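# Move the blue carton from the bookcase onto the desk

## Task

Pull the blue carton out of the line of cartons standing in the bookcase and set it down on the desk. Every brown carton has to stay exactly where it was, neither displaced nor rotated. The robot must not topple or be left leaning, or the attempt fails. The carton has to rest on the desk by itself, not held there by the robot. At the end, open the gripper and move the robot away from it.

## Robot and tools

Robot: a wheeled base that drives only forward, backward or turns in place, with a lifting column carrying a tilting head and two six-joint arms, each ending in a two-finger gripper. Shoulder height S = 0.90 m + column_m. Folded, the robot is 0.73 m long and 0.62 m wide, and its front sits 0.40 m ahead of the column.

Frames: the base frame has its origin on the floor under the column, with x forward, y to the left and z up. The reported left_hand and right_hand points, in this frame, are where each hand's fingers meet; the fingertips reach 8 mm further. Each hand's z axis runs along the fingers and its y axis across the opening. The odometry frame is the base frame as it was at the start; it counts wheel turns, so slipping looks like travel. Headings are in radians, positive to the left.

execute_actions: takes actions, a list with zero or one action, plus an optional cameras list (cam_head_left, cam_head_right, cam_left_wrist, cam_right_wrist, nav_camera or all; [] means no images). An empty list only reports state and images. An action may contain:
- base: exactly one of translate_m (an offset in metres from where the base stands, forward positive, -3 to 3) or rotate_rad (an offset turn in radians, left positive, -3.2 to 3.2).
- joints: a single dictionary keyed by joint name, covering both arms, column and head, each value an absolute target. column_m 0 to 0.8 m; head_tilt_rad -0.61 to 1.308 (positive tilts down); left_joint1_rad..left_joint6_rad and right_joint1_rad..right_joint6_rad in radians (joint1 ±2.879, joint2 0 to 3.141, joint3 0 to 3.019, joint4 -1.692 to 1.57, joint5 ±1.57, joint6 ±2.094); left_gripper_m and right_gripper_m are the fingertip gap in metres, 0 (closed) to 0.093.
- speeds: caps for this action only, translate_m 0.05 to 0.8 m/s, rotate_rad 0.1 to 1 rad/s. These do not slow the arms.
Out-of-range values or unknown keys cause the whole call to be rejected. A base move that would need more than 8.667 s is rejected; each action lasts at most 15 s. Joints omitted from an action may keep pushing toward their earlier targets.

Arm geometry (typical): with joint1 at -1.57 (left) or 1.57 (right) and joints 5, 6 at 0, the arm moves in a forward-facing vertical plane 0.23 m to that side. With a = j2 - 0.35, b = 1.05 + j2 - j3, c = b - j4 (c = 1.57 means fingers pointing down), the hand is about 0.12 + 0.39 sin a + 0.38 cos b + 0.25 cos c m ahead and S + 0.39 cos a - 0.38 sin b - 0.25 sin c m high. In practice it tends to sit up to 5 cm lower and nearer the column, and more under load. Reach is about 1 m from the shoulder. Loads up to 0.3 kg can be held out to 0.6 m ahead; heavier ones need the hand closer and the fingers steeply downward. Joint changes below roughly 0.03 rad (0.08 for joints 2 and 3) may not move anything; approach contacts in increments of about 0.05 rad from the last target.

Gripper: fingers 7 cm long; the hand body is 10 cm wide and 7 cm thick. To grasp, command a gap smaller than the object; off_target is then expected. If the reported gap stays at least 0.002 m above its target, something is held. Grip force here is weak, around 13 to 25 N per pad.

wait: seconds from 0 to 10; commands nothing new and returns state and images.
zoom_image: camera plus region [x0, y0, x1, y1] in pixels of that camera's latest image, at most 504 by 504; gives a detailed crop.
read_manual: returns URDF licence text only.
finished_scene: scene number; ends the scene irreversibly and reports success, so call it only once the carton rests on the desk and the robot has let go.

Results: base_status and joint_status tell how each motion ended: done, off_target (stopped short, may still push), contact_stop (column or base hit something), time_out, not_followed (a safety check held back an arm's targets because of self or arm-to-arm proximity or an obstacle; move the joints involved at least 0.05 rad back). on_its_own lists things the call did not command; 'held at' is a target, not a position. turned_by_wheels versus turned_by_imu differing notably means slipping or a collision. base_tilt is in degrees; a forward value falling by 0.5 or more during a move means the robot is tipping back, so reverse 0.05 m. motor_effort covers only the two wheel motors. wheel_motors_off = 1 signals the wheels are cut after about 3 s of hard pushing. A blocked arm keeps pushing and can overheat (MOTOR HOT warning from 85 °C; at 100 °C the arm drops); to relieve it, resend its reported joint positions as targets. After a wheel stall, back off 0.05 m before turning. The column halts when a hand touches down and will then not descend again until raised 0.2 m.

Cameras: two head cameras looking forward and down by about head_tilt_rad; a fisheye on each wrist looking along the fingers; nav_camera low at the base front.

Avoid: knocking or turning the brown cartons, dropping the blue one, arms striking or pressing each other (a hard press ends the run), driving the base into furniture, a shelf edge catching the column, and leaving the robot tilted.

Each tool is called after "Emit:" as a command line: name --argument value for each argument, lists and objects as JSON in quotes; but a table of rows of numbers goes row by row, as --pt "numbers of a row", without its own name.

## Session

Emit:
execute_actions --actions '[]'

Scene clock: 0.00 s.
base_odometry: x=+0.000 y=+0.000 heading=+0.000 (m, m, rad; odometry frame)
turned_by_wheels: +0.000 (rad since the last result)
turned_by_imu: +0.000 (rad since the last result)
base_tilt: forward=+0.3 right=-1.0 (deg)
base_status: not commanded
joint_positions: column_m=+0.556 head_tilt_rad=+0.867 left_joint1_rad=-1.605 left_joint2_rad=+0.914 left_joint3_rad=+0.390 left_joint4_rad=-0.922 left_joint5_rad=-0.046 left_joint6_rad=+0.063 left_gripper_m=+0.095 right_joint1_rad=+1.578 right_joint2_rad=+0.921 right_joint3_rad=+0.418 right_joint4_rad=-0.900 right_joint5_rad=-0.014 right_joint6_rad=-0.089 right_gripper_m=+0.094
joint_status: not commanded
wheel_motors_off: 0
motor_effort: left_wheel=+2 right_wheel=+4 (%)
left_hand: x=+0.1350 y=+0.2254 z=+1.2524 quat_wxyz=(+0.445, -0.052, -0.894, +0.003) (m; base frame)
right_hand: x=+0.1515 y=-0.2214 z=+1.2428 quat_wxyz=(+0.425, +0.040, -0.904, -0.027) (m; base frame)
pictures: cam_head_left, cam_head_right, cam_left_wrist, cam_right_wrist, nav_camera
camera_calibration (this result's frames):
cam_head_left: T_world_to_cam=[[0.0303175, -0.998149, -0.0527255, 0.130364], [-0.700032, 0.0164491, -0.713922, 1.12886], [0.713468, 0.0585539, -0.698237, 0.970151], [0, 0, 0, 1]] pos_world=[0.0941156, 0.0547475, 1.49019]
cam_head_right: T_world_to_cam=[[0.0326418, -0.998763, -0.0375093, -0.00690383], [-0.691328, 0.00454085, -0.722527, 1.14387], [0.721803, 0.0495158, -0.690325, 0.959521], [0, 0, 0, 1]] pos_world=[0.0984286, -0.0596009, 1.4886]
cam_left_wrist: T_world_to_cam=[[-0.0874997, -0.995228, 0.0431898, 0.18242], [-0.0292619, 0.0459052, 0.998517, -1.25376], [-0.995735, 0.0861061, -0.0331389, 0.280468], [0, 0, 0, 1]] pos_world=[0.258546, 0.214954, 1.25332]
cam_right_wrist: T_world_to_cam=[[0.0478084, -0.994315, -0.0951424, -0.110011], [-0.063295, -0.0980756, 0.993164, -1.23974], [-0.996849, -0.0414596, -0.067624, 0.352245], [0, 0, 0, 1]] pos_world=[0.277925, -0.21637, 1.24461]
Images, in order (width x height): cam_head_left 672x504, cam_head_right 672x504, cam_left_wrist 504x504, cam_right_wrist 504x504, nav_camera 672x504.

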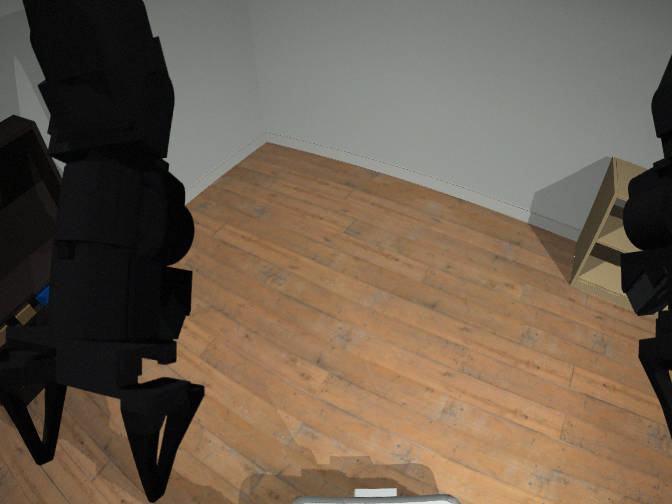

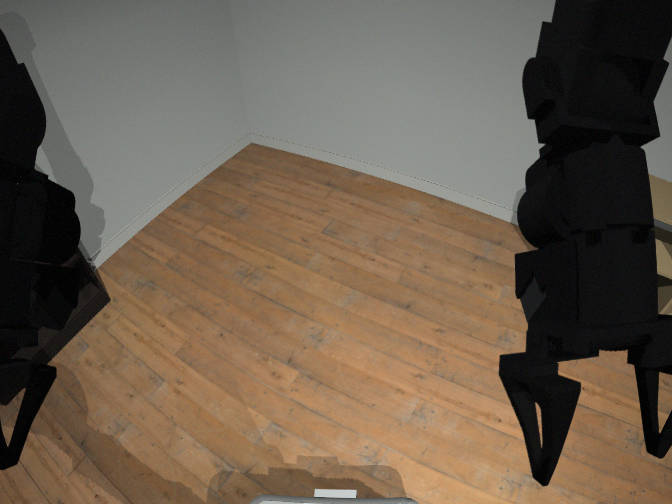

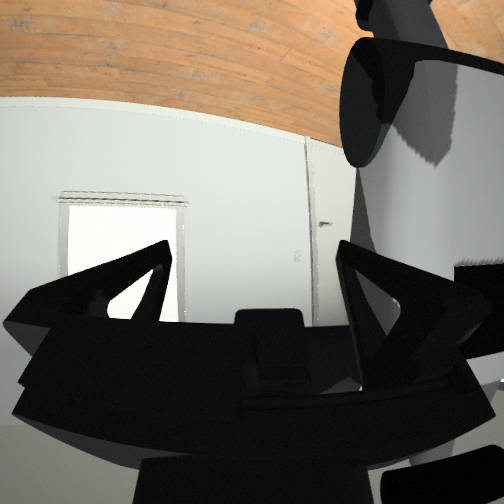

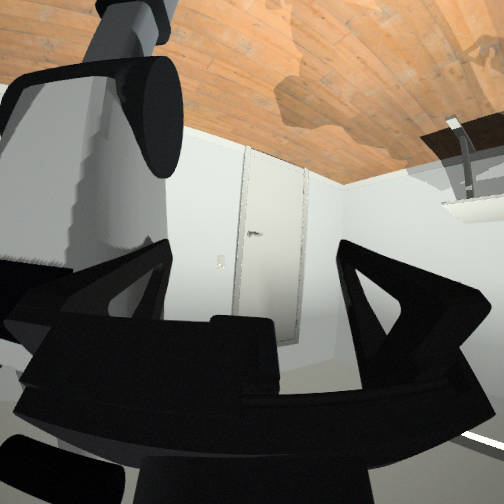

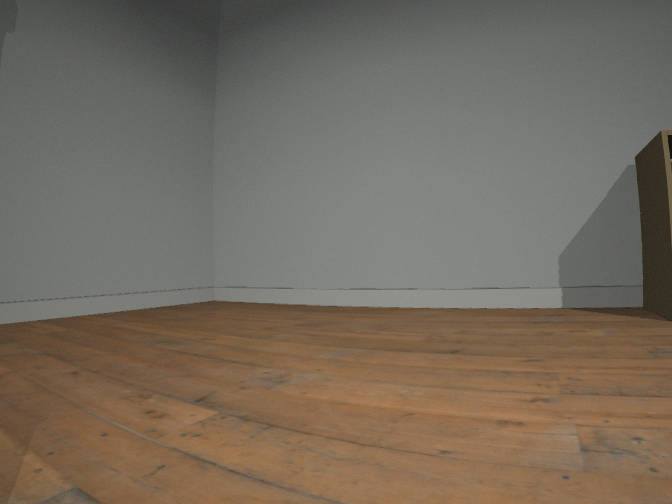

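Emit:
execute_actions --actions '[{"base":{"rotate_rad":1.0}}]' --cameras '["cam_head_left","cam_head_right","nav_camera"]'

Scene clock: 3.63 s.
base_odometry: x=+0.000 y=+0.000 heading=+1.000 (m, m, rad; odometry frame)
turned_by_wheels: +1.000 (rad since the last result)
turned_by_imu: +0.996 (rad since the last result)
base_tilt: forward=+0.4 right=-0.8 (deg)
base_status: done
joint_positions: column_m=+0.556 head_tilt_rad=+0.867 left_joint1_rad=-1.605 left_joint2_rad=+0.914 left_joint3_rad=+0.390 left_joint4_rad=-0.922 left_joint5_rad=-0.046 left_joint6_rad=+0.063 left_gripper_m=+0.095 right_joint1_rad=+1.578 right_joint2_rad=+0.921 right_joint3_rad=+0.419 right_joint4_rad=-0.900 right_joint5_rad=-0.014 right_joint6_rad=-0.089 right_gripper_m=+0.094
joint_status: not commanded
wheel_motors_off: 0
motor_effort: left_wheel=-1(25) right_wheel=+0(40) (%)
left_hand: x=+0.1350 y=+0.2254 z=+1.2524 quat_wxyz=(+0.445, -0.052, -0.894, +0.003) (m; base frame)
right_hand: x=+0.1520 y=-0.2214 z=+1.2427 quat_wxyz=(+0.425, +0.040, -0.904, -0.027) (m; base frame)
pictures: cam_head_left, cam_head_right, nav_camera
camera_calibration (this result's frames):
cam_head_left: T_world_to_cam=[[0.0303175, -0.998149, -0.0527255, 0.130364], [-0.700032, 0.0164491, -0.713922, 1.12886], [0.713468, 0.0585539, -0.698237, 0.970151], [0, 0, 0, 1]] pos_world=[0.0941156, 0.0547475, 1.49019]
cam_head_right: T_world_to_cam=[[0.0326418, -0.998763, -0.0375093, -0.00690383], [-0.691328, 0.00454085, -0.722526, 1.14387], [0.721803, 0.0495158, -0.690325, 0.959521], [0, 0, 0, 1]] pos_world=[0.0984286, -0.0596009, 1.4886]
Images, in order (width x height): cam_head_left 672x504, cam_head_right 672x504, nav_camera 672x504.

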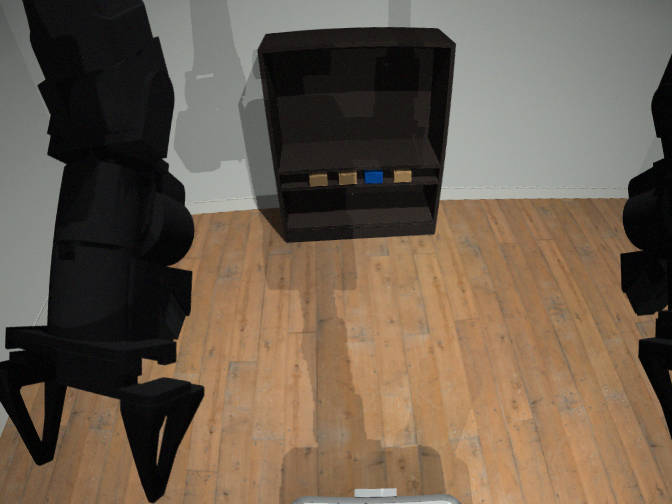

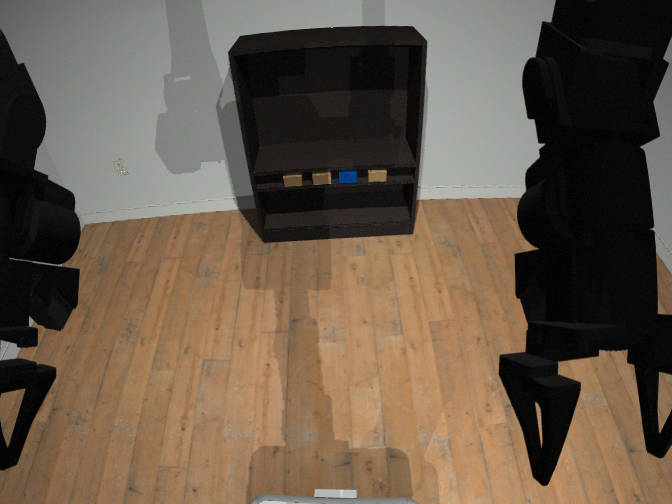

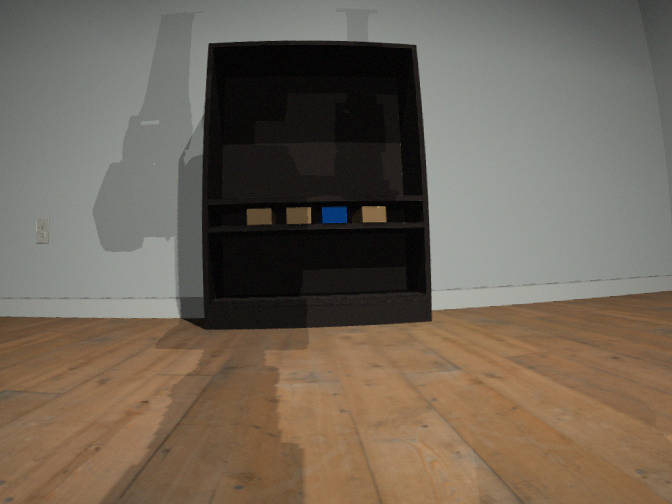

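Emit:
execute_actions --actions '[{"base":{"rotate_rad":0.29},"joints":{"right_joint1_rad":1.57,"right_joint2_rad":2.35,"right_joint3_rad":2.0,"right_joint4_rad":1.4,"right_joint5_rad":0,"right_joint6_rad":0,"head_tilt_rad":0.6,"right_gripper_m":0.093}}]' --cameras '[]'

Emit:
execute_actions --actions '[{"base":{"translate_m":0.6},"joints":{"column_m":0.02}}]' --cameras '[]'

Emit:
execute_actions --actions '[{"base":{"rotate_rad":-0.25}}]' --cameras '["cam_head_left","cam_right_wrist","nav_camera"]'

Scene clock: 13.83 s.
base_odometry: x=+0.000 y=+0.000 heading=+1.289 (m, m, rad; odometry frame)
turned_by_wheels: +0.290 (rad since the last result)
turned_by_imu: +0.291 (rad since the last result)
base_tilt: forward=+0.4 right=-0.8 (deg)
base_status: done
joint_positions: column_m=+0.556 head_tilt_rad=+0.618 left_joint1_rad=-1.605 left_joint2_rad=+0.914 left_joint3_rad=+0.390 left_joint4_rad=-0.922 left_joint5_rad=-0.046 left_joint6_rad=+0.063 left_gripper_m=+0.095 right_joint1_rad=+1.575 right_joint2_rad=+2.349 right_joint3_rad=+1.994 right_joint4_rad=+1.380 right_joint5_rad=-0.001 right_joint6_rad=-0.010 right_gripper_m=+0.093
joint_status: all done
wheel_motors_off: 0
motor_effort: left_wheel=-2(19) right_wheel=+2(26) (%)
left_hand: x=+0.1350 y=+0.2254 z=+1.2524 quat_wxyz=(+0.445, -0.052, -0.894, +0.003) (m; base frame)
right_hand: x=+0.7832 y=-0.2216 z=+0.9150 quat_wxyz=(-0.699, +0.003, -0.715, +0.001) (m; base frame)
pictures: none
No camera images: the call's "cameras" was empty. Leave "cameras" out to get every camera's image.

Scene clock: 21.27 s.
base_odometry: x=+0.167 y=+0.577 heading=+1.290 (m, m, rad; odometry frame)
turned_by_wheels: +0.000 (rad since the last result)
turned_by_imu: +0.002 (rad since the last result)
base_tilt: forward=+0.3 right=-0.8 (deg)
base_status: done
joint_positions: column_m=+0.020 head_tilt_rad=+0.617 left_joint1_rad=-1.605 left_joint2_rad=+0.914 left_joint3_rad=+0.392 left_joint4_rad=-0.922 left_joint5_rad=-0.046 left_joint6_rad=+0.063 left_gripper_m=+0.095 right_joint1_rad=+1.575 right_joint2_rad=+2.349 right_joint3_rad=+1.995 right_joint4_rad=+1.381 right_joint5_rad=-0.001 right_joint6_rad=-0.010 right_gripper_m=+0.093
joint_status: all done
wheel_motors_off: 0
motor_effort: left_wheel=-1(36) right_wheel=+0(52) (%)
left_hand: x=+0.1363 y=+0.2254 z=+0.7159 quat_wxyz=(+0.443, -0.052, -0.895, +0.003) (m; base frame)
right_hand: x=+0.7838 y=-0.2216 z=+0.3795 quat_wxyz=(-0.700, +0.003, -0.714, +0.001) (m; base frame)
pictures: none
No camera images: the call's "cameras" was empty. Leave "cameras" out to get every camera's image.

Scene clock: 22.60 s.
base_odometry: x=+0.167 y=+0.577 heading=+1.040 (m, m, rad; odometry frame)
turned_by_wheels: -0.249 (rad since the last result)
turned_by_imu: -0.246 (rad since the last result)
base_tilt: forward=+0.1 right=-1.0 (deg)
base_status: done
joint_positions: column_m=+0.020 head_tilt_rad=+0.617 left_joint1_rad=-1.605 left_joint2_rad=+0.914 left_joint3_rad=+0.392 left_joint4_rad=-0.922 left_joint5_rad=-0.046 left_joint6_rad=+0.063 left_gripper_m=+0.095 right_joint1_rad=+1.564 right_joint2_rad=+2.349 right_joint3_rad=+1.995 right_joint4_rad=+1.381 right_joint5_rad=-0.001 right_joint6_rad=-0.010 right_gripper_m=+0.093
joint_status: not commanded
wheel_motors_off: 0
motor_effort: left_wheel=-1(25) right_wheel=-1(41) (%)
left_hand: x=+0.1363 y=+0.2254 z=+0.7159 quat_wxyz=(+0.443, -0.052, -0.895, +0.003) (m; base frame)
right_hand: x=+0.7838 y=-0.2313 z=+0.3795 quat_wxyz=(-0.700, +0.005, -0.714, +0.007) (m; base frame)
pictures: cam_head_left, cam_right_wrist, nav_camera
camera_calibration (this result's frames):
cam_head_left: T_world_to_cam=[[0.0424358, -0.998149, -0.0435699, 0.0922827], [-0.501319, 0.0164491, -0.865106, 0.888311], [0.864221, 0.0585539, -0.499693, 0.388573], [0, 0, 0, 1]] pos_world=[0.105598, 0.0547475, 0.966672]
cam_right_wrist: T_world_to_cam=[[0.00600875, -0.999694, 0.0239891, -0.245976], [-0.602138, -0.02277, -0.798067, 0.776303], [0.798369, -0.00964938, -0.602091, -0.273168], [0, 0, 0, 1]] pos_world=[0.687008, -0.230861, 0.460971]
Images, in order (width x height): cam_head_left 672x504, cam_right_wrist 504x504, nav_camera 672x504.

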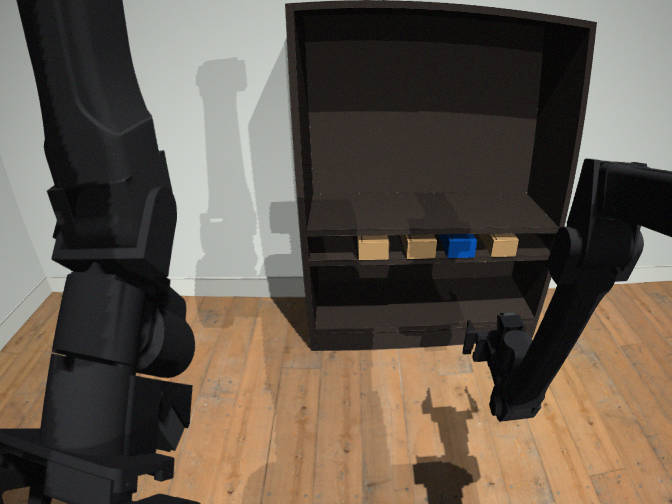

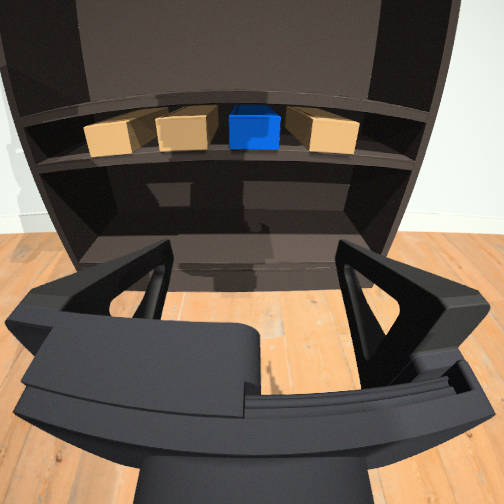

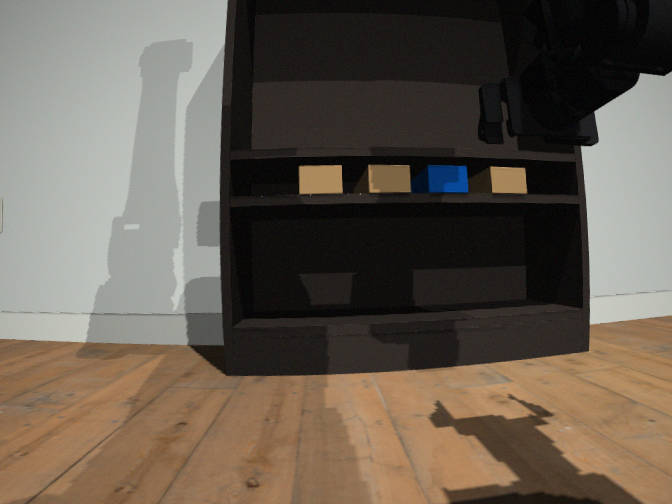

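Well aligned, at a distance similar to scene 1.

Emit:
execute_actions --actions '[{"base":{"translate_m":0.255},"joints":{"column_m":0.03},"speeds":{"translate_m":0.25}}]' --cameras '["cam_right_wrist","nav_camera"]'

Scene clock: 25.70 s.
base_odometry: x=+0.296 y=+0.797 heading=+1.039 (m, m, rad; odometry frame)
turned_by_wheels: -0.001 (rad since the last result)
turned_by_imu: +0.000 (rad since the last result)
base_tilt: forward=+0.3 right=-0.9 (deg)
base_status: done
joint_positions: column_m=+0.030 head_tilt_rad=+0.617 left_joint1_rad=-1.605 left_joint2_rad=+0.914 left_joint3_rad=+0.391 left_joint4_rad=-0.922 left_joint5_rad=-0.046 left_joint6_rad=+0.063 left_gripper_m=+0.095 right_joint1_rad=+1.564 right_joint2_rad=+2.349 right_joint3_rad=+1.994 right_joint4_rad=+1.381 right_joint5_rad=-0.001 right_joint6_rad=-0.010 right_gripper_m=+0.093
joint_status: all done
wheel_motors_off: 0
motor_effort: left_wheel=-1(37) right_wheel=+2(51) (%)
left_hand: x=+0.1355 y=+0.2254 z=+0.7261 quat_wxyz=(+0.444, -0.052, -0.894, +0.003) (m; base frame)
right_hand: x=+0.7832 y=-0.2313 z=+0.3890 quat_wxyz=(-0.699, +0.005, -0.715, +0.007) (m; base frame)
pictures: cam_right_wrist, nav_camera
camera_calibration (this result's frames):
cam_right_wrist: T_world_to_cam=[[0.00603574, -0.999694, 0.0239744, -0.246216], [-0.603355, -0.0227598, -0.797148, 0.784089], [0.79745, -0.00965371, -0.603308, -0.265822], [0, 0, 0, 1]] pos_world=[0.68655, -0.230861, 0.470565]
Images, in order (width x height): cam_right_wrist 504x504, nav_camera 672x504.

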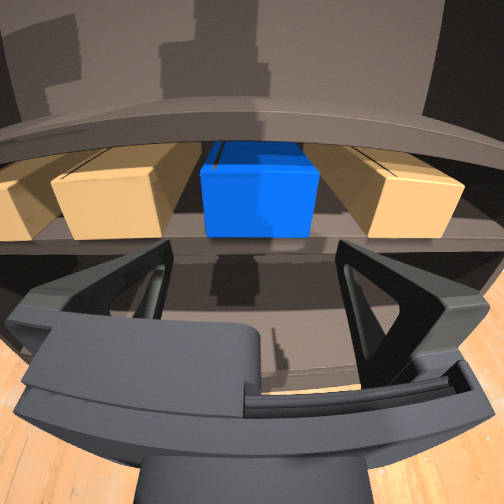

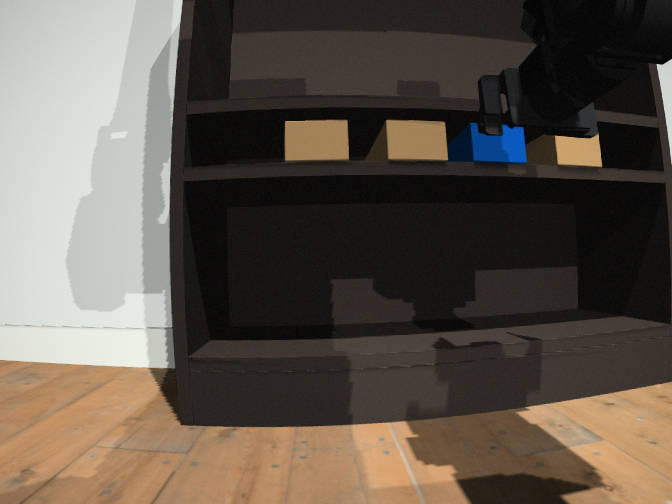

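Emit:
execute_actions --actions '[{"base":{"rotate_rad":-0.004}}]' --cameras '[]'

Emit:
execute_actions --actions '[{"base":{"translate_m":0.045},"speeds":{"translate_m":0.08}}]' --cameras '["cam_right_wrist"]'

Scene clock: 28.97 s.
base_odometry: x=+0.296 y=+0.797 heading=+1.036 (m, m, rad; odometry frame)
turned_by_wheels: -0.003 (rad since the last result)
turned_by_imu: -0.002 (rad since the last result)
base_tilt: forward=+0.5 right=-0.9 (deg)
base_status: done
joint_positions: column_m=+0.030 head_tilt_rad=+0.617 left_joint1_rad=-1.605 left_joint2_rad=+0.914 left_joint3_rad=+0.391 left_joint4_rad=-0.922 left_joint5_rad=-0.046 left_joint6_rad=+0.063 left_gripper_m=+0.095 right_joint1_rad=+1.564 right_joint2_rad=+2.349 right_joint3_rad=+1.994 right_joint4_rad=+1.381 right_joint5_rad=-0.001 right_joint6_rad=-0.010 right_gripper_m=+0.093
joint_status: not commanded
wheel_motors_off: 0
motor_effort: left_wheel=+1(19) right_wheel=+0(29) (%)
left_hand: x=+0.1355 y=+0.2254 z=+0.7261 quat_wxyz=(+0.444, -0.052, -0.894, +0.003) (m; base frame)
right_hand: x=+0.7832 y=-0.2307 z=+0.3890 quat_wxyz=(-0.699, +0.005, -0.715, +0.006) (m; base frame)
pictures: none
No camera images: the call's "cameras" was empty. Leave "cameras" out to get every camera's image.

Scene clock: 30.13 s.
base_odometry: x=+0.319 y=+0.835 heading=+1.036 (m, m, rad; odometry frame)
turned_by_wheels: -0.001 (rad since the last result)
turned_by_imu: -0.001 (rad since the last result)
base_tilt: forward=+0.3 right=-1.0 (deg)
base_status: done
joint_positions: column_m=+0.030 head_tilt_rad=+0.617 left_joint1_rad=-1.605 left_joint2_rad=+0.913 left_joint3_rad=+0.390 left_joint4_rad=-0.922 left_joint5_rad=-0.046 left_joint6_rad=+0.063 left_gripper_m=+0.095 right_joint1_rad=+1.564 right_joint2_rad=+2.349 right_joint3_rad=+1.993 right_joint4_rad=+1.381 right_joint5_rad=-0.001 right_joint6_rad=-0.010 right_gripper_m=+0.093
joint_status: not commanded
wheel_motors_off: 0
motor_effort: left_wheel=-1(28) right_wheel=+2(34) (%)
left_hand: x=+0.1352 y=+0.2254 z=+0.7262 quat_wxyz=(+0.444, -0.052, -0.894, +0.003) (m; base frame)
right_hand: x=+0.7831 y=-0.2307 z=+0.3889 quat_wxyz=(-0.699, +0.005, -0.715, +0.006) (m; base frame)
pictures: cam_right_wrist
camera_calibration (this result's frames):
cam_right_wrist: T_world_to_cam=[[0.00642384, -0.999708, 0.0233102, -0.245634], [-0.603651, -0.0224609, -0.796932, 0.784136], [0.797223, -0.00895183, -0.603619, -0.265315], [0, 0, 0, 1]] pos_world=[0.686437, -0.230325, 0.47048]
Images, in order (width x height): cam_right_wrist 504x504.

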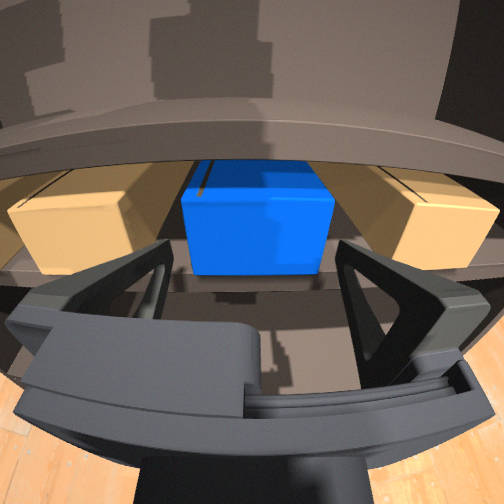

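Emit:
execute_actions --actions '[{"base":{"rotate_rad":-0.003}}]' --cameras '[]'

Emit:
execute_actions --actions '[{"base":{"translate_m":0.048},"speeds":{"translate_m":0.05}}]' --cameras '["cam_right_wrist"]'

Emit:
execute_actions --actions '[{"joints":{"right_gripper_m":0.05}}]' --cameras '[]'

Emit:
execute_actions --actions '[{"base":{"translate_m":-0.16},"speeds":{"translate_m":0.07}}]' --cameras '["cam_right_wrist","cam_head_left","nav_camera"]'

Scene clock: 35.43 s.
base_odometry: x=+0.319 y=+0.835 heading=+1.034 (m, m, rad; odometry frame)
turned_by_wheels: -0.002 (rad since the last result)
turned_by_imu: -0.001 (rad since the last result)
base_tilt: forward=+0.4 right=-0.8 (deg)
base_status: done
joint_positions: column_m=+0.030 head_tilt_rad=+0.617 left_joint1_rad=-1.605 left_joint2_rad=+0.913 left_joint3_rad=+0.390 left_joint4_rad=-0.922 left_joint5_rad=-0.046 left_joint6_rad=+0.063 left_gripper_m=+0.095 right_joint1_rad=+1.565 right_joint2_rad=+2.349 right_joint3_rad=+1.993 right_joint4_rad=+1.381 right_joint5_rad=-0.001 right_joint6_rad=-0.010 right_gripper_m=+0.093
joint_status: not commanded
wheel_motors_off: 0
motor_effort: left_wheel=+1(20) right_wheel=-1(24) (%)
left_hand: x=+0.1352 y=+0.2254 z=+0.7262 quat_wxyz=(+0.444, -0.052, -0.894, +0.003) (m; base frame)
right_hand: x=+0.7831 y=-0.2301 z=+0.3889 quat_wxyz=(-0.699, +0.004, -0.715, +0.006) (m; base frame)
pictures: none
No camera images: the call's "cameras" was empty. Leave "cameras" out to get every camera's image.

Scene clock: 36.87 s.
base_odometry: x=+0.343 y=+0.877 heading=+1.033 (m, m, rad; odometry frame)
turned_by_wheels: -0.001 (rad since the last result)
turned_by_imu: +0.000 (rad since the last result)
base_tilt: forward=+0.5 right=-0.9 (deg)
base_status: done
joint_positions: column_m=+0.030 head_tilt_rad=+0.617 left_joint1_rad=-1.605 left_joint2_rad=+0.913 left_joint3_rad=+0.390 left_joint4_rad=-0.922 left_joint5_rad=-0.046 left_joint6_rad=+0.063 left_gripper_m=+0.095 right_joint1_rad=+1.565 right_joint2_rad=+2.349 right_joint3_rad=+1.993 right_joint4_rad=+1.381 right_joint5_rad=-0.001 right_joint6_rad=-0.010 right_gripper_m=+0.093
joint_status: not commanded
wheel_motors_off: 0
motor_effort: left_wheel=+0(31) right_wheel=+1(35) (%)
left_hand: x=+0.1352 y=+0.2254 z=+0.7262 quat_wxyz=(+0.444, -0.052, -0.894, +0.003) (m; base frame)
right_hand: x=+0.7829 y=-0.2301 z=+0.3887 quat_wxyz=(-0.699, +0.004, -0.715, +0.006) (m; base frame)
pictures: cam_right_wrist
camera_calibration (this result's frames):
cam_right_wrist: T_world_to_cam=[[0.00681195, -0.99972, 0.0226459, -0.245052], [-0.603946, -0.0221626, -0.796717, 0.784182], [0.796996, -0.00824973, -0.603928, -0.264809], [0, 0, 0, 1]] pos_world=[0.686325, -0.229788, 0.470395]
Images, in order (width x height): cam_right_wrist 504x504.

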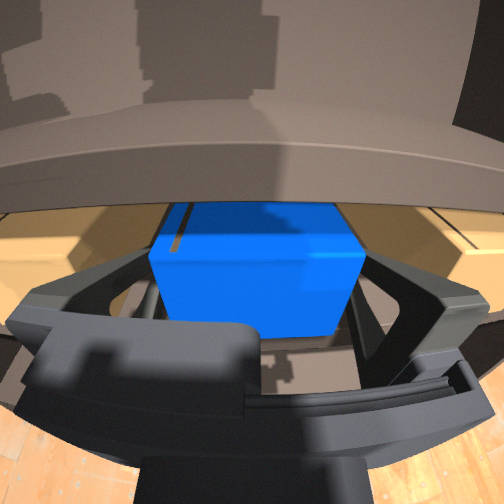

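Scene clock: 37.43 s.
base_odometry: x=+0.343 y=+0.877 heading=+1.033 (m, m, rad; odometry frame)
turned_by_wheels: +0.000 (rad since the last result)
turned_by_imu: +0.000 (rad since the last result)
base_tilt: forward=+0.3 right=-0.8 (deg)
base_status: not commanded
joint_positions: column_m=+0.030 head_tilt_rad=+0.617 left_joint1_rad=-1.605 left_joint2_rad=+0.913 left_joint3_rad=+0.390 left_joint4_rad=-0.922 left_joint5_rad=-0.046 left_joint6_rad=+0.063 left_gripper_m=+0.095 right_joint1_rad=+1.565 right_joint2_rad=+2.349 right_joint3_rad=+1.993 right_joint4_rad=+1.381 right_joint5_rad=-0.001 right_joint6_rad=-0.010 right_gripper_m=+0.085
joint_status: right_gripper_m off_target (ended at +0.085, target +0.050)
wheel_motors_off: 0
motor_effort: left_wheel=+0(0) right_wheel=+2(1) (%)
left_hand: x=+0.1352 y=+0.2254 z=+0.7262 quat_wxyz=(+0.444, -0.052, -0.894, +0.003) (m; base frame)
right_hand: x=+0.7829 y=-0.2301 z=+0.3887 quat_wxyz=(-0.699, +0.004, -0.715, +0.006) (m; base frame)
pictures: none
No camera images: the call's "cameras" was empty. Leave "cameras" out to get every camera's image.

Scene clock: 40.37 s.
base_odometry: x=+0.261 y=+0.739 heading=+1.034 (m, m, rad; odometry frame)
turned_by_wheels: +0.001 (rad since the last result)
turned_by_imu: +0.001 (rad since the last result)
base_tilt: forward=+0.2 right=-0.8 (deg)
base_status: done
joint_positions: column_m=+0.030 head_tilt_rad=+0.617 left_joint1_rad=-1.605 left_joint2_rad=+0.913 left_joint3_rad=+0.390 left_joint4_rad=-0.922 left_joint5_rad=-0.046 left_joint6_rad=+0.063 left_gripper_m=+0.095 right_joint1_rad=+1.565 right_joint2_rad=+2.349 right_joint3_rad=+1.993 right_joint4_rad=+1.381 right_joint5_rad=-0.001 right_joint6_rad=-0.010 right_gripper_m=+0.085
joint_status: not commanded
wheel_motors_off: 0
motor_effort: left_wheel=+1(31) right_wheel=-2(33) (%)
left_hand: x=+0.1352 y=+0.2254 z=+0.7262 quat_wxyz=(+0.444, -0.052, -0.894, +0.003) (m; base frame)
right_hand: x=+0.7829 y=-0.2301 z=+0.3887 quat_wxyz=(-0.699, +0.004, -0.715, +0.006) (m; base frame)
pictures: cam_head_left, cam_right_wrist, nav_camera
camera_calibration (this result's frames):
cam_head_left: T_world_to_cam=[[0.0424377, -0.998149, -0.043568, 0.0927129], [-0.50128, 0.0164491, -0.865129, 0.896913], [0.864244, 0.0585539, -0.499654, 0.393489], [0, 0, 0, 1]] pos_world=[0.105599, 0.0547475, 0.976593]
cam_right_wrist: T_world_to_cam=[[0.00680335, -0.999729, 0.0222647, -0.244899], [-0.603946, -0.0218536, -0.796726, 0.784256], [0.796996, -0.00802625, -0.603931, -0.264757], [0, 0, 0, 1]] pos_world=[0.686325, -0.229819, 0.470395]
Images, in order (width x height): cam_head_left 672x504, cam_right_wrist 504x504, nav_camera 672x504.

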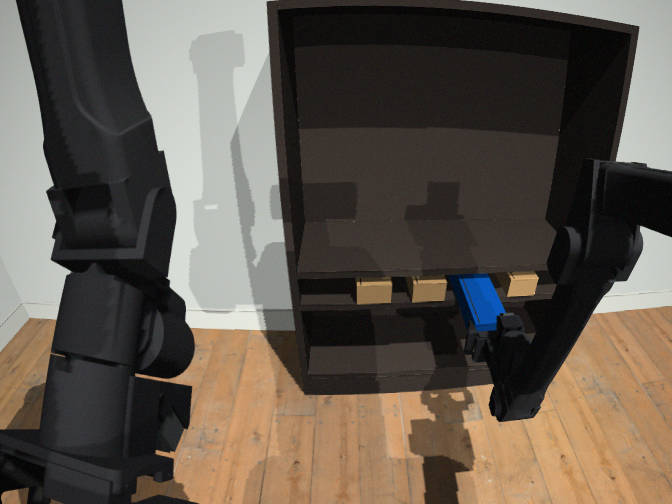

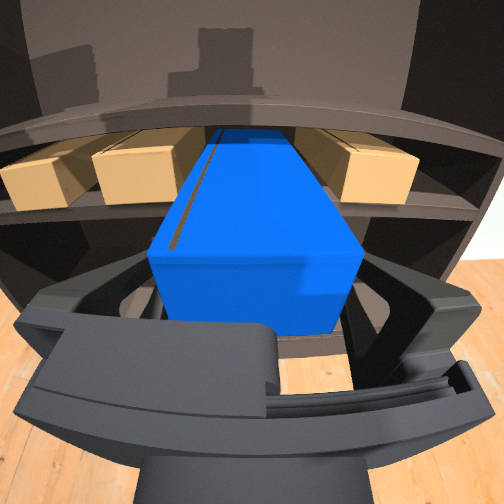

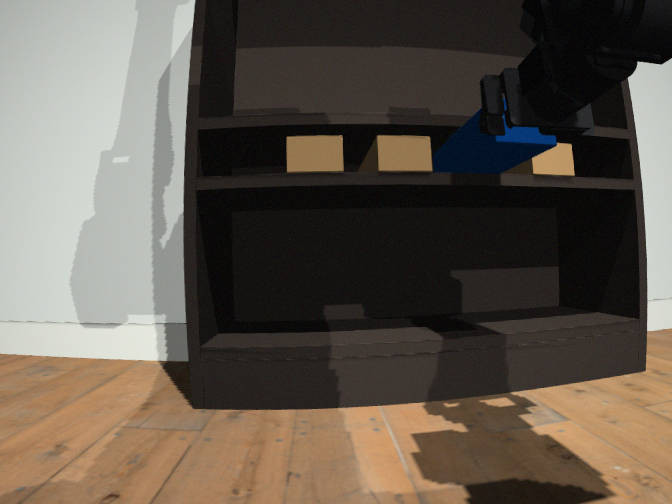

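Emit:
execute_actions --actions '[{"base":{"translate_m":0.05},"speeds":{"translate_m":0.06}}]' --cameras '[]'

Emit:
execute_actions --actions '[{"joints":{"right_gripper_m":0.093}}]' --cameras '["cam_right_wrist"]'

Emit:
execute_actions --actions '[{"base":{"translate_m":-0.08},"speeds":{"translate_m":0.1}}]' --cameras '[]'

Emit:
execute_actions --actions '[{"joints":{"right_joint2_rad":1.75,"right_joint3_rad":1.3,"right_joint4_rad":0.4,"head_tilt_rad":0.8}}]' --cameras '["cam_right_wrist","cam_head_left"]'

Scene clock: 46.70 s.
base_odometry: x=+0.287 y=+0.782 heading=+1.033 (m, m, rad; odometry frame)
turned_by_wheels: -0.001 (rad since the last result)
turned_by_imu: +0.000 (rad since the last result)
base_tilt: forward=+0.4 right=-0.7 (deg)
base_status: done
joint_positions: column_m=+0.030 head_tilt_rad=+0.617 left_joint1_rad=-1.605 left_joint2_rad=+0.913 left_joint3_rad=+0.391 left_joint4_rad=-0.922 left_joint5_rad=-0.046 left_joint6_rad=+0.063 left_gripper_m=+0.095 right_joint1_rad=+1.565 right_joint2_rad=+2.349 right_joint3_rad=+1.993 right_joint4_rad=+1.381 right_joint5_rad=-0.001 right_joint6_rad=-0.010 right_gripper_m=+0.085
joint_status: not commanded
wheel_motors_off: 0
motor_effort: left_wheel=-1(29) right_wheel=+1(51) (%)
left_hand: x=+0.1355 y=+0.2254 z=+0.7262 quat_wxyz=(+0.444, -0.052, -0.895, +0.003) (m; base frame)
right_hand: x=+0.7828 y=-0.2301 z=+0.3886 quat_wxyz=(-0.699, +0.004, -0.715, +0.006) (m; base frame)
pictures: none
No camera images: the call's "cameras" was empty. Leave "cameras" out to get every camera's image.

Scene clock: 47.27 s.
base_odometry: x=+0.287 y=+0.782 heading=+1.033 (m, m, rad; odometry frame)
turned_by_wheels: +0.000 (rad since the last result)
turned_by_imu: +0.000 (rad since the last result)
base_tilt: forward=+0.4 right=-1.0 (deg)
base_status: not commanded
joint_positions: column_m=+0.030 head_tilt_rad=+0.617 left_joint1_rad=-1.605 left_joint2_rad=+0.913 left_joint3_rad=+0.391 left_joint4_rad=-0.922 left_joint5_rad=-0.046 left_joint6_rad=+0.063 left_gripper_m=+0.095 right_joint1_rad=+1.565 right_joint2_rad=+2.349 right_joint3_rad=+1.993 right_joint4_rad=+1.381 right_joint5_rad=-0.001 right_joint6_rad=-0.010 right_gripper_m=+0.093
joint_status: all done
wheel_motors_off: 0
motor_effort: left_wheel=+0(1) right_wheel=+2(2) (%)
left_hand: x=+0.1355 y=+0.2254 z=+0.7262 quat_wxyz=(+0.444, -0.052, -0.895, +0.003) (m; base frame)
right_hand: x=+0.7828 y=-0.2301 z=+0.3886 quat_wxyz=(-0.699, +0.004, -0.715, +0.006) (m; base frame)
pictures: cam_right_wrist
camera_calibration (this result's frames):
cam_right_wrist: T_world_to_cam=[[0.00680994, -0.999729, 0.022261, -0.244899], [-0.60425, -0.0218516, -0.796495, 0.784223], [0.796766, -0.0080271, -0.604235, -0.264413], [0, 0, 0, 1]] pos_world=[0.68621, -0.229819, 0.470314]
Images, in order (width x height): cam_right_wrist 504x504.

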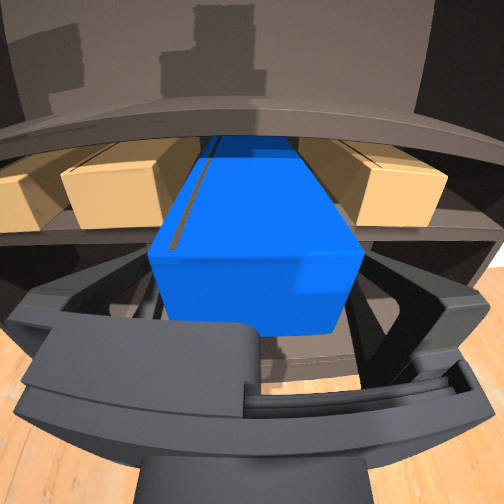

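Scene clock: 48.67 s.
base_odometry: x=+0.246 y=+0.714 heading=+1.034 (m, m, rad; odometry frame)
turned_by_wheels: +0.000 (rad since the last result)
turned_by_imu: +0.001 (rad since the last result)
base_tilt: forward=+0.5 right=-1.0 (deg)
base_status: done
joint_positions: column_m=+0.030 head_tilt_rad=+0.617 left_joint1_rad=-1.605 left_joint2_rad=+0.913 left_joint3_rad=+0.389 left_joint4_rad=-0.922 left_joint5_rad=-0.046 left_joint6_rad=+0.063 left_gripper_m=+0.095 right_joint1_rad=+1.565 right_joint2_rad=+2.349 right_joint3_rad=+1.993 right_joint4_rad=+1.381 right_joint5_rad=-0.001 right_joint6_rad=-0.010 right_gripper_m=+0.093
joint_status: not commanded
wheel_motors_off: 0
motor_effort: left_wheel=+0(25) right_wheel=+0(53) (%)
left_hand: x=+0.1346 y=+0.2254 z=+0.7265 quat_wxyz=(+0.445, -0.052, -0.894, +0.003) (m; base frame)
right_hand: x=+0.7828 y=-0.2301 z=+0.3886 quat_wxyz=(-0.699, +0.004, -0.715, +0.006) (m; base frame)
pictures: none
No camera images: the call's "cameras" was empty. Leave "cameras" out to get every camera's image.

Scene clock: 50.20 s.
base_odometry: x=+0.246 y=+0.714 heading=+1.034 (m, m, rad; odometry frame)
turned_by_wheels: +0.000 (rad since the last result)
turned_by_imu: +0.000 (rad since the last result)
base_tilt: forward=+0.3 right=-0.9 (deg)
base_status: not commanded
joint_positions: column_m=+0.030 head_tilt_rad=+0.802 left_joint1_rad=-1.605 left_joint2_rad=+0.913 left_joint3_rad=+0.389 left_joint4_rad=-0.922 left_joint5_rad=-0.046 left_joint6_rad=+0.063 left_gripper_m=+0.095 right_joint1_rad=+1.565 right_joint2_rad=+1.742 right_joint3_rad=+1.293 right_joint4_rad=+0.405 right_joint5_rad=-0.001 right_joint6_rad=-0.010 right_gripper_m=+0.093
joint_status: all done
wheel_motors_off: 0
motor_effort: left_wheel=-1(1) right_wheel=-2(3) (%)
left_hand: x=+0.1346 y=+0.2254 z=+0.7265 quat_wxyz=(+0.445, -0.052, -0.894, +0.003) (m; base frame)
right_hand: x=+0.6451 y=-0.2296 z=+0.4003 quat_wxyz=(-0.238, +0.004, -0.971, +0.004) (m; base frame)
pictures: cam_head_left, cam_right_wrist
camera_calibration (this result's frames):
cam_head_left: T_world_to_cam=[[0.0337013, -0.998149, -0.0506295, 0.100324], [-0.651836, 0.0164491, -0.758182, 0.79579], [0.757611, 0.0585539, -0.650075, 0.551639], [0, 0, 0, 1]] pos_world=[0.0974155, 0.0547475, 0.967039]
cam_right_wrist: T_world_to_cam=[[0.0169406, -0.999845, 0.00483354, -0.243354], [-0.989299, -0.0160609, 0.145016, 0.583179], [-0.144916, -0.00723848, -0.989418, 0.61416], [0, 0, 0, 1]] pos_world=[0.670063, -0.229504, 0.524267]
Images, in order (width x height): cam_head_left 672x504, cam_right_wrist 504x504.

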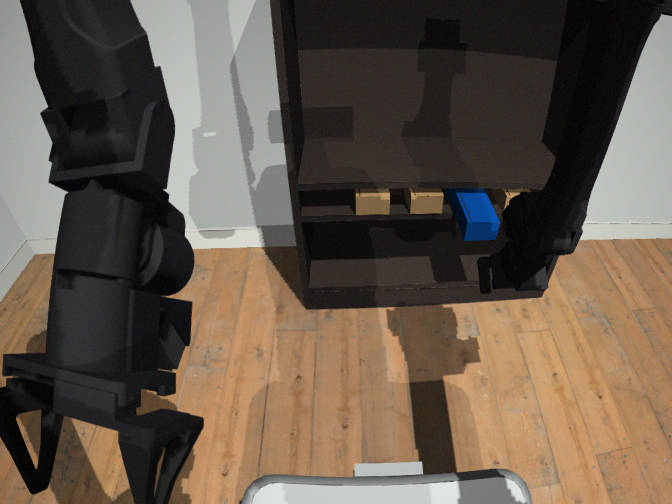

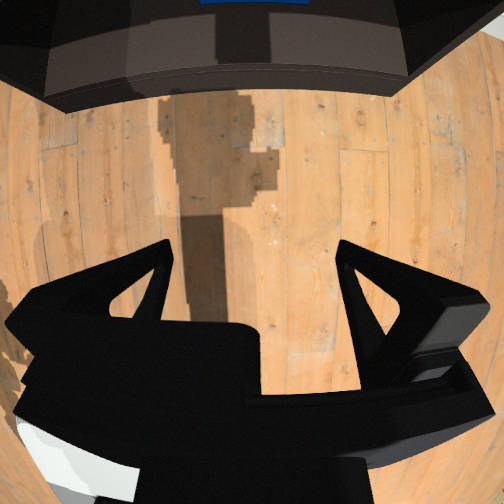

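Emit:
execute_actions --actions '[{"base":{"translate_m":0.16},"joints":{"column_m":0.024},"speeds":{"translate_m":0.2}}]' --cameras '["cam_right_wrist"]'

Scene clock: 55.57 s.
base_odometry: x=+0.328 y=+0.851 heading=+1.033 (m, m, rad; odometry frame)
turned_by_wheels: -0.001 (rad since the last result)
turned_by_imu: +0.000 (rad since the last result)
base_tilt: forward=+0.4 right=-0.9 (deg)
base_status: done
joint_positions: column_m=+0.024 head_tilt_rad=+0.802 left_joint1_rad=-1.605 left_joint2_rad=+0.913 left_joint3_rad=+0.390 left_joint4_rad=-0.922 left_joint5_rad=-0.046 left_joint6_rad=+0.063 left_gripper_m=+0.095 right_joint1_rad=+1.565 right_joint2_rad=+1.742 right_joint3_rad=+1.297 right_joint4_rad=+0.405 right_joint5_rad=-0.001 right_joint6_rad=-0.010 right_gripper_m=+0.093
joint_status: all done
wheel_motors_off: 0
motor_effort: left_wheel=-1(32) right_wheel=+2(53) (%)
left_hand: x=+0.1351 y=+0.2254 z=+0.7204 quat_wxyz=(+0.444, -0.052, -0.894, +0.003) (m; base frame)
right_hand: x=+0.6472 y=-0.2296 z=+0.3949 quat_wxyz=(-0.240, +0.004, -0.971, +0.004) (m; base frame)
pictures: cam_right_wrist
camera_calibration (this result's frames):
cam_right_wrist: T_world_to_cam=[[0.016941, -0.999844, 0.00490157, -0.243393], [-0.989791, -0.0160764, 0.141619, 0.587652], [-0.141518, -0.00725069, -0.989909, 0.607112], [0, 0, 0, 1]] pos_world=[0.671692, -0.229506, 0.518956]
Images, in order (width x height): cam_right_wrist 504x504.

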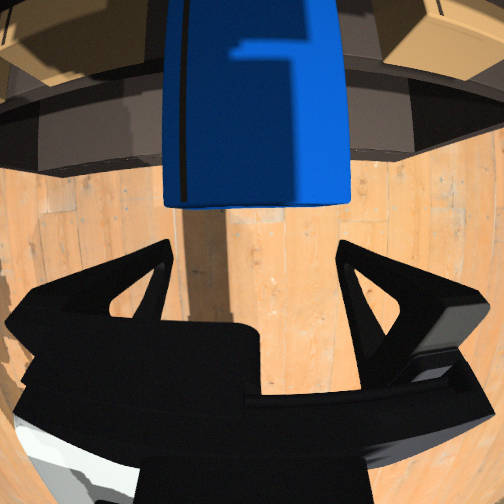

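Emit:
execute_actions --actions '[{"base":{"translate_m":0.112},"speeds":{"translate_m":0.05}}]' --cameras '["cam_right_wrist","cam_head_left"]'

Scene clock: 59.73 s.
base_odometry: x=+0.385 y=+0.947 heading=+1.033 (m, m, rad; odometry frame)
turned_by_wheels: -0.001 (rad since the last result)
turned_by_imu: +0.000 (rad since the last result)
base_tilt: forward=+0.4 right=-0.9 (deg)
base_status: done
joint_positions: column_m=+0.024 head_tilt_rad=+0.803 left_joint1_rad=-1.605 left_joint2_rad=+0.913 left_joint3_rad=+0.390 left_joint4_rad=-0.922 left_joint5_rad=-0.046 left_joint6_rad=+0.063 left_gripper_m=+0.095 right_joint1_rad=+1.565 right_joint2_rad=+1.742 right_joint3_rad=+1.297 right_joint4_rad=+0.405 right_joint5_rad=-0.001 right_joint6_rad=-0.010 right_gripper_m=+0.093
joint_status: not commanded
wheel_motors_off: 0
motor_effort: left_wheel=+0(29) right_wheel=+1(40) (%)
left_hand: x=+0.1353 y=+0.2254 z=+0.7203 quat_wxyz=(+0.444, -0.052, -0.895, +0.003) (m; base frame)
right_hand: x=+0.6474 y=-0.2296 z=+0.3949 quat_wxyz=(-0.240, +0.004, -0.971, +0.004) (m; base frame)
pictures: cam_head_left, cam_right_wrist
camera_calibration (this result's frames):
cam_head_left: T_world_to_cam=[[0.0336543, -0.998149, -0.0506608, 0.10006], [-0.652538, 0.0164491, -0.757577, 0.79075], [0.757008, 0.0585539, -0.650777, 0.548551], [0, 0, 0, 1]] pos_world=[0.0973702, 0.0547475, 0.961107]
cam_right_wrist: T_world_to_cam=[[0.016941, -0.999844, 0.00490912, -0.243401], [-0.989845, -0.0160781, 0.141241, 0.588053], [-0.14114, -0.00725204, -0.989963, 0.606975], [0, 0, 0, 1]] pos_world=[0.671873, -0.229506, 0.519021]
Images, in order (width x height): cam_head_left 672x504, cam_right_wrist 504x504.

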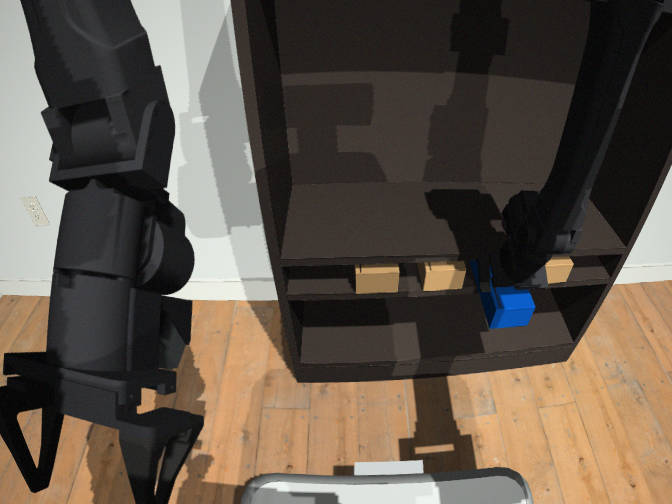

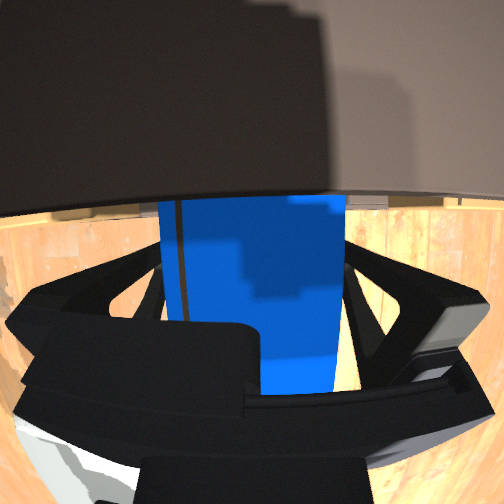

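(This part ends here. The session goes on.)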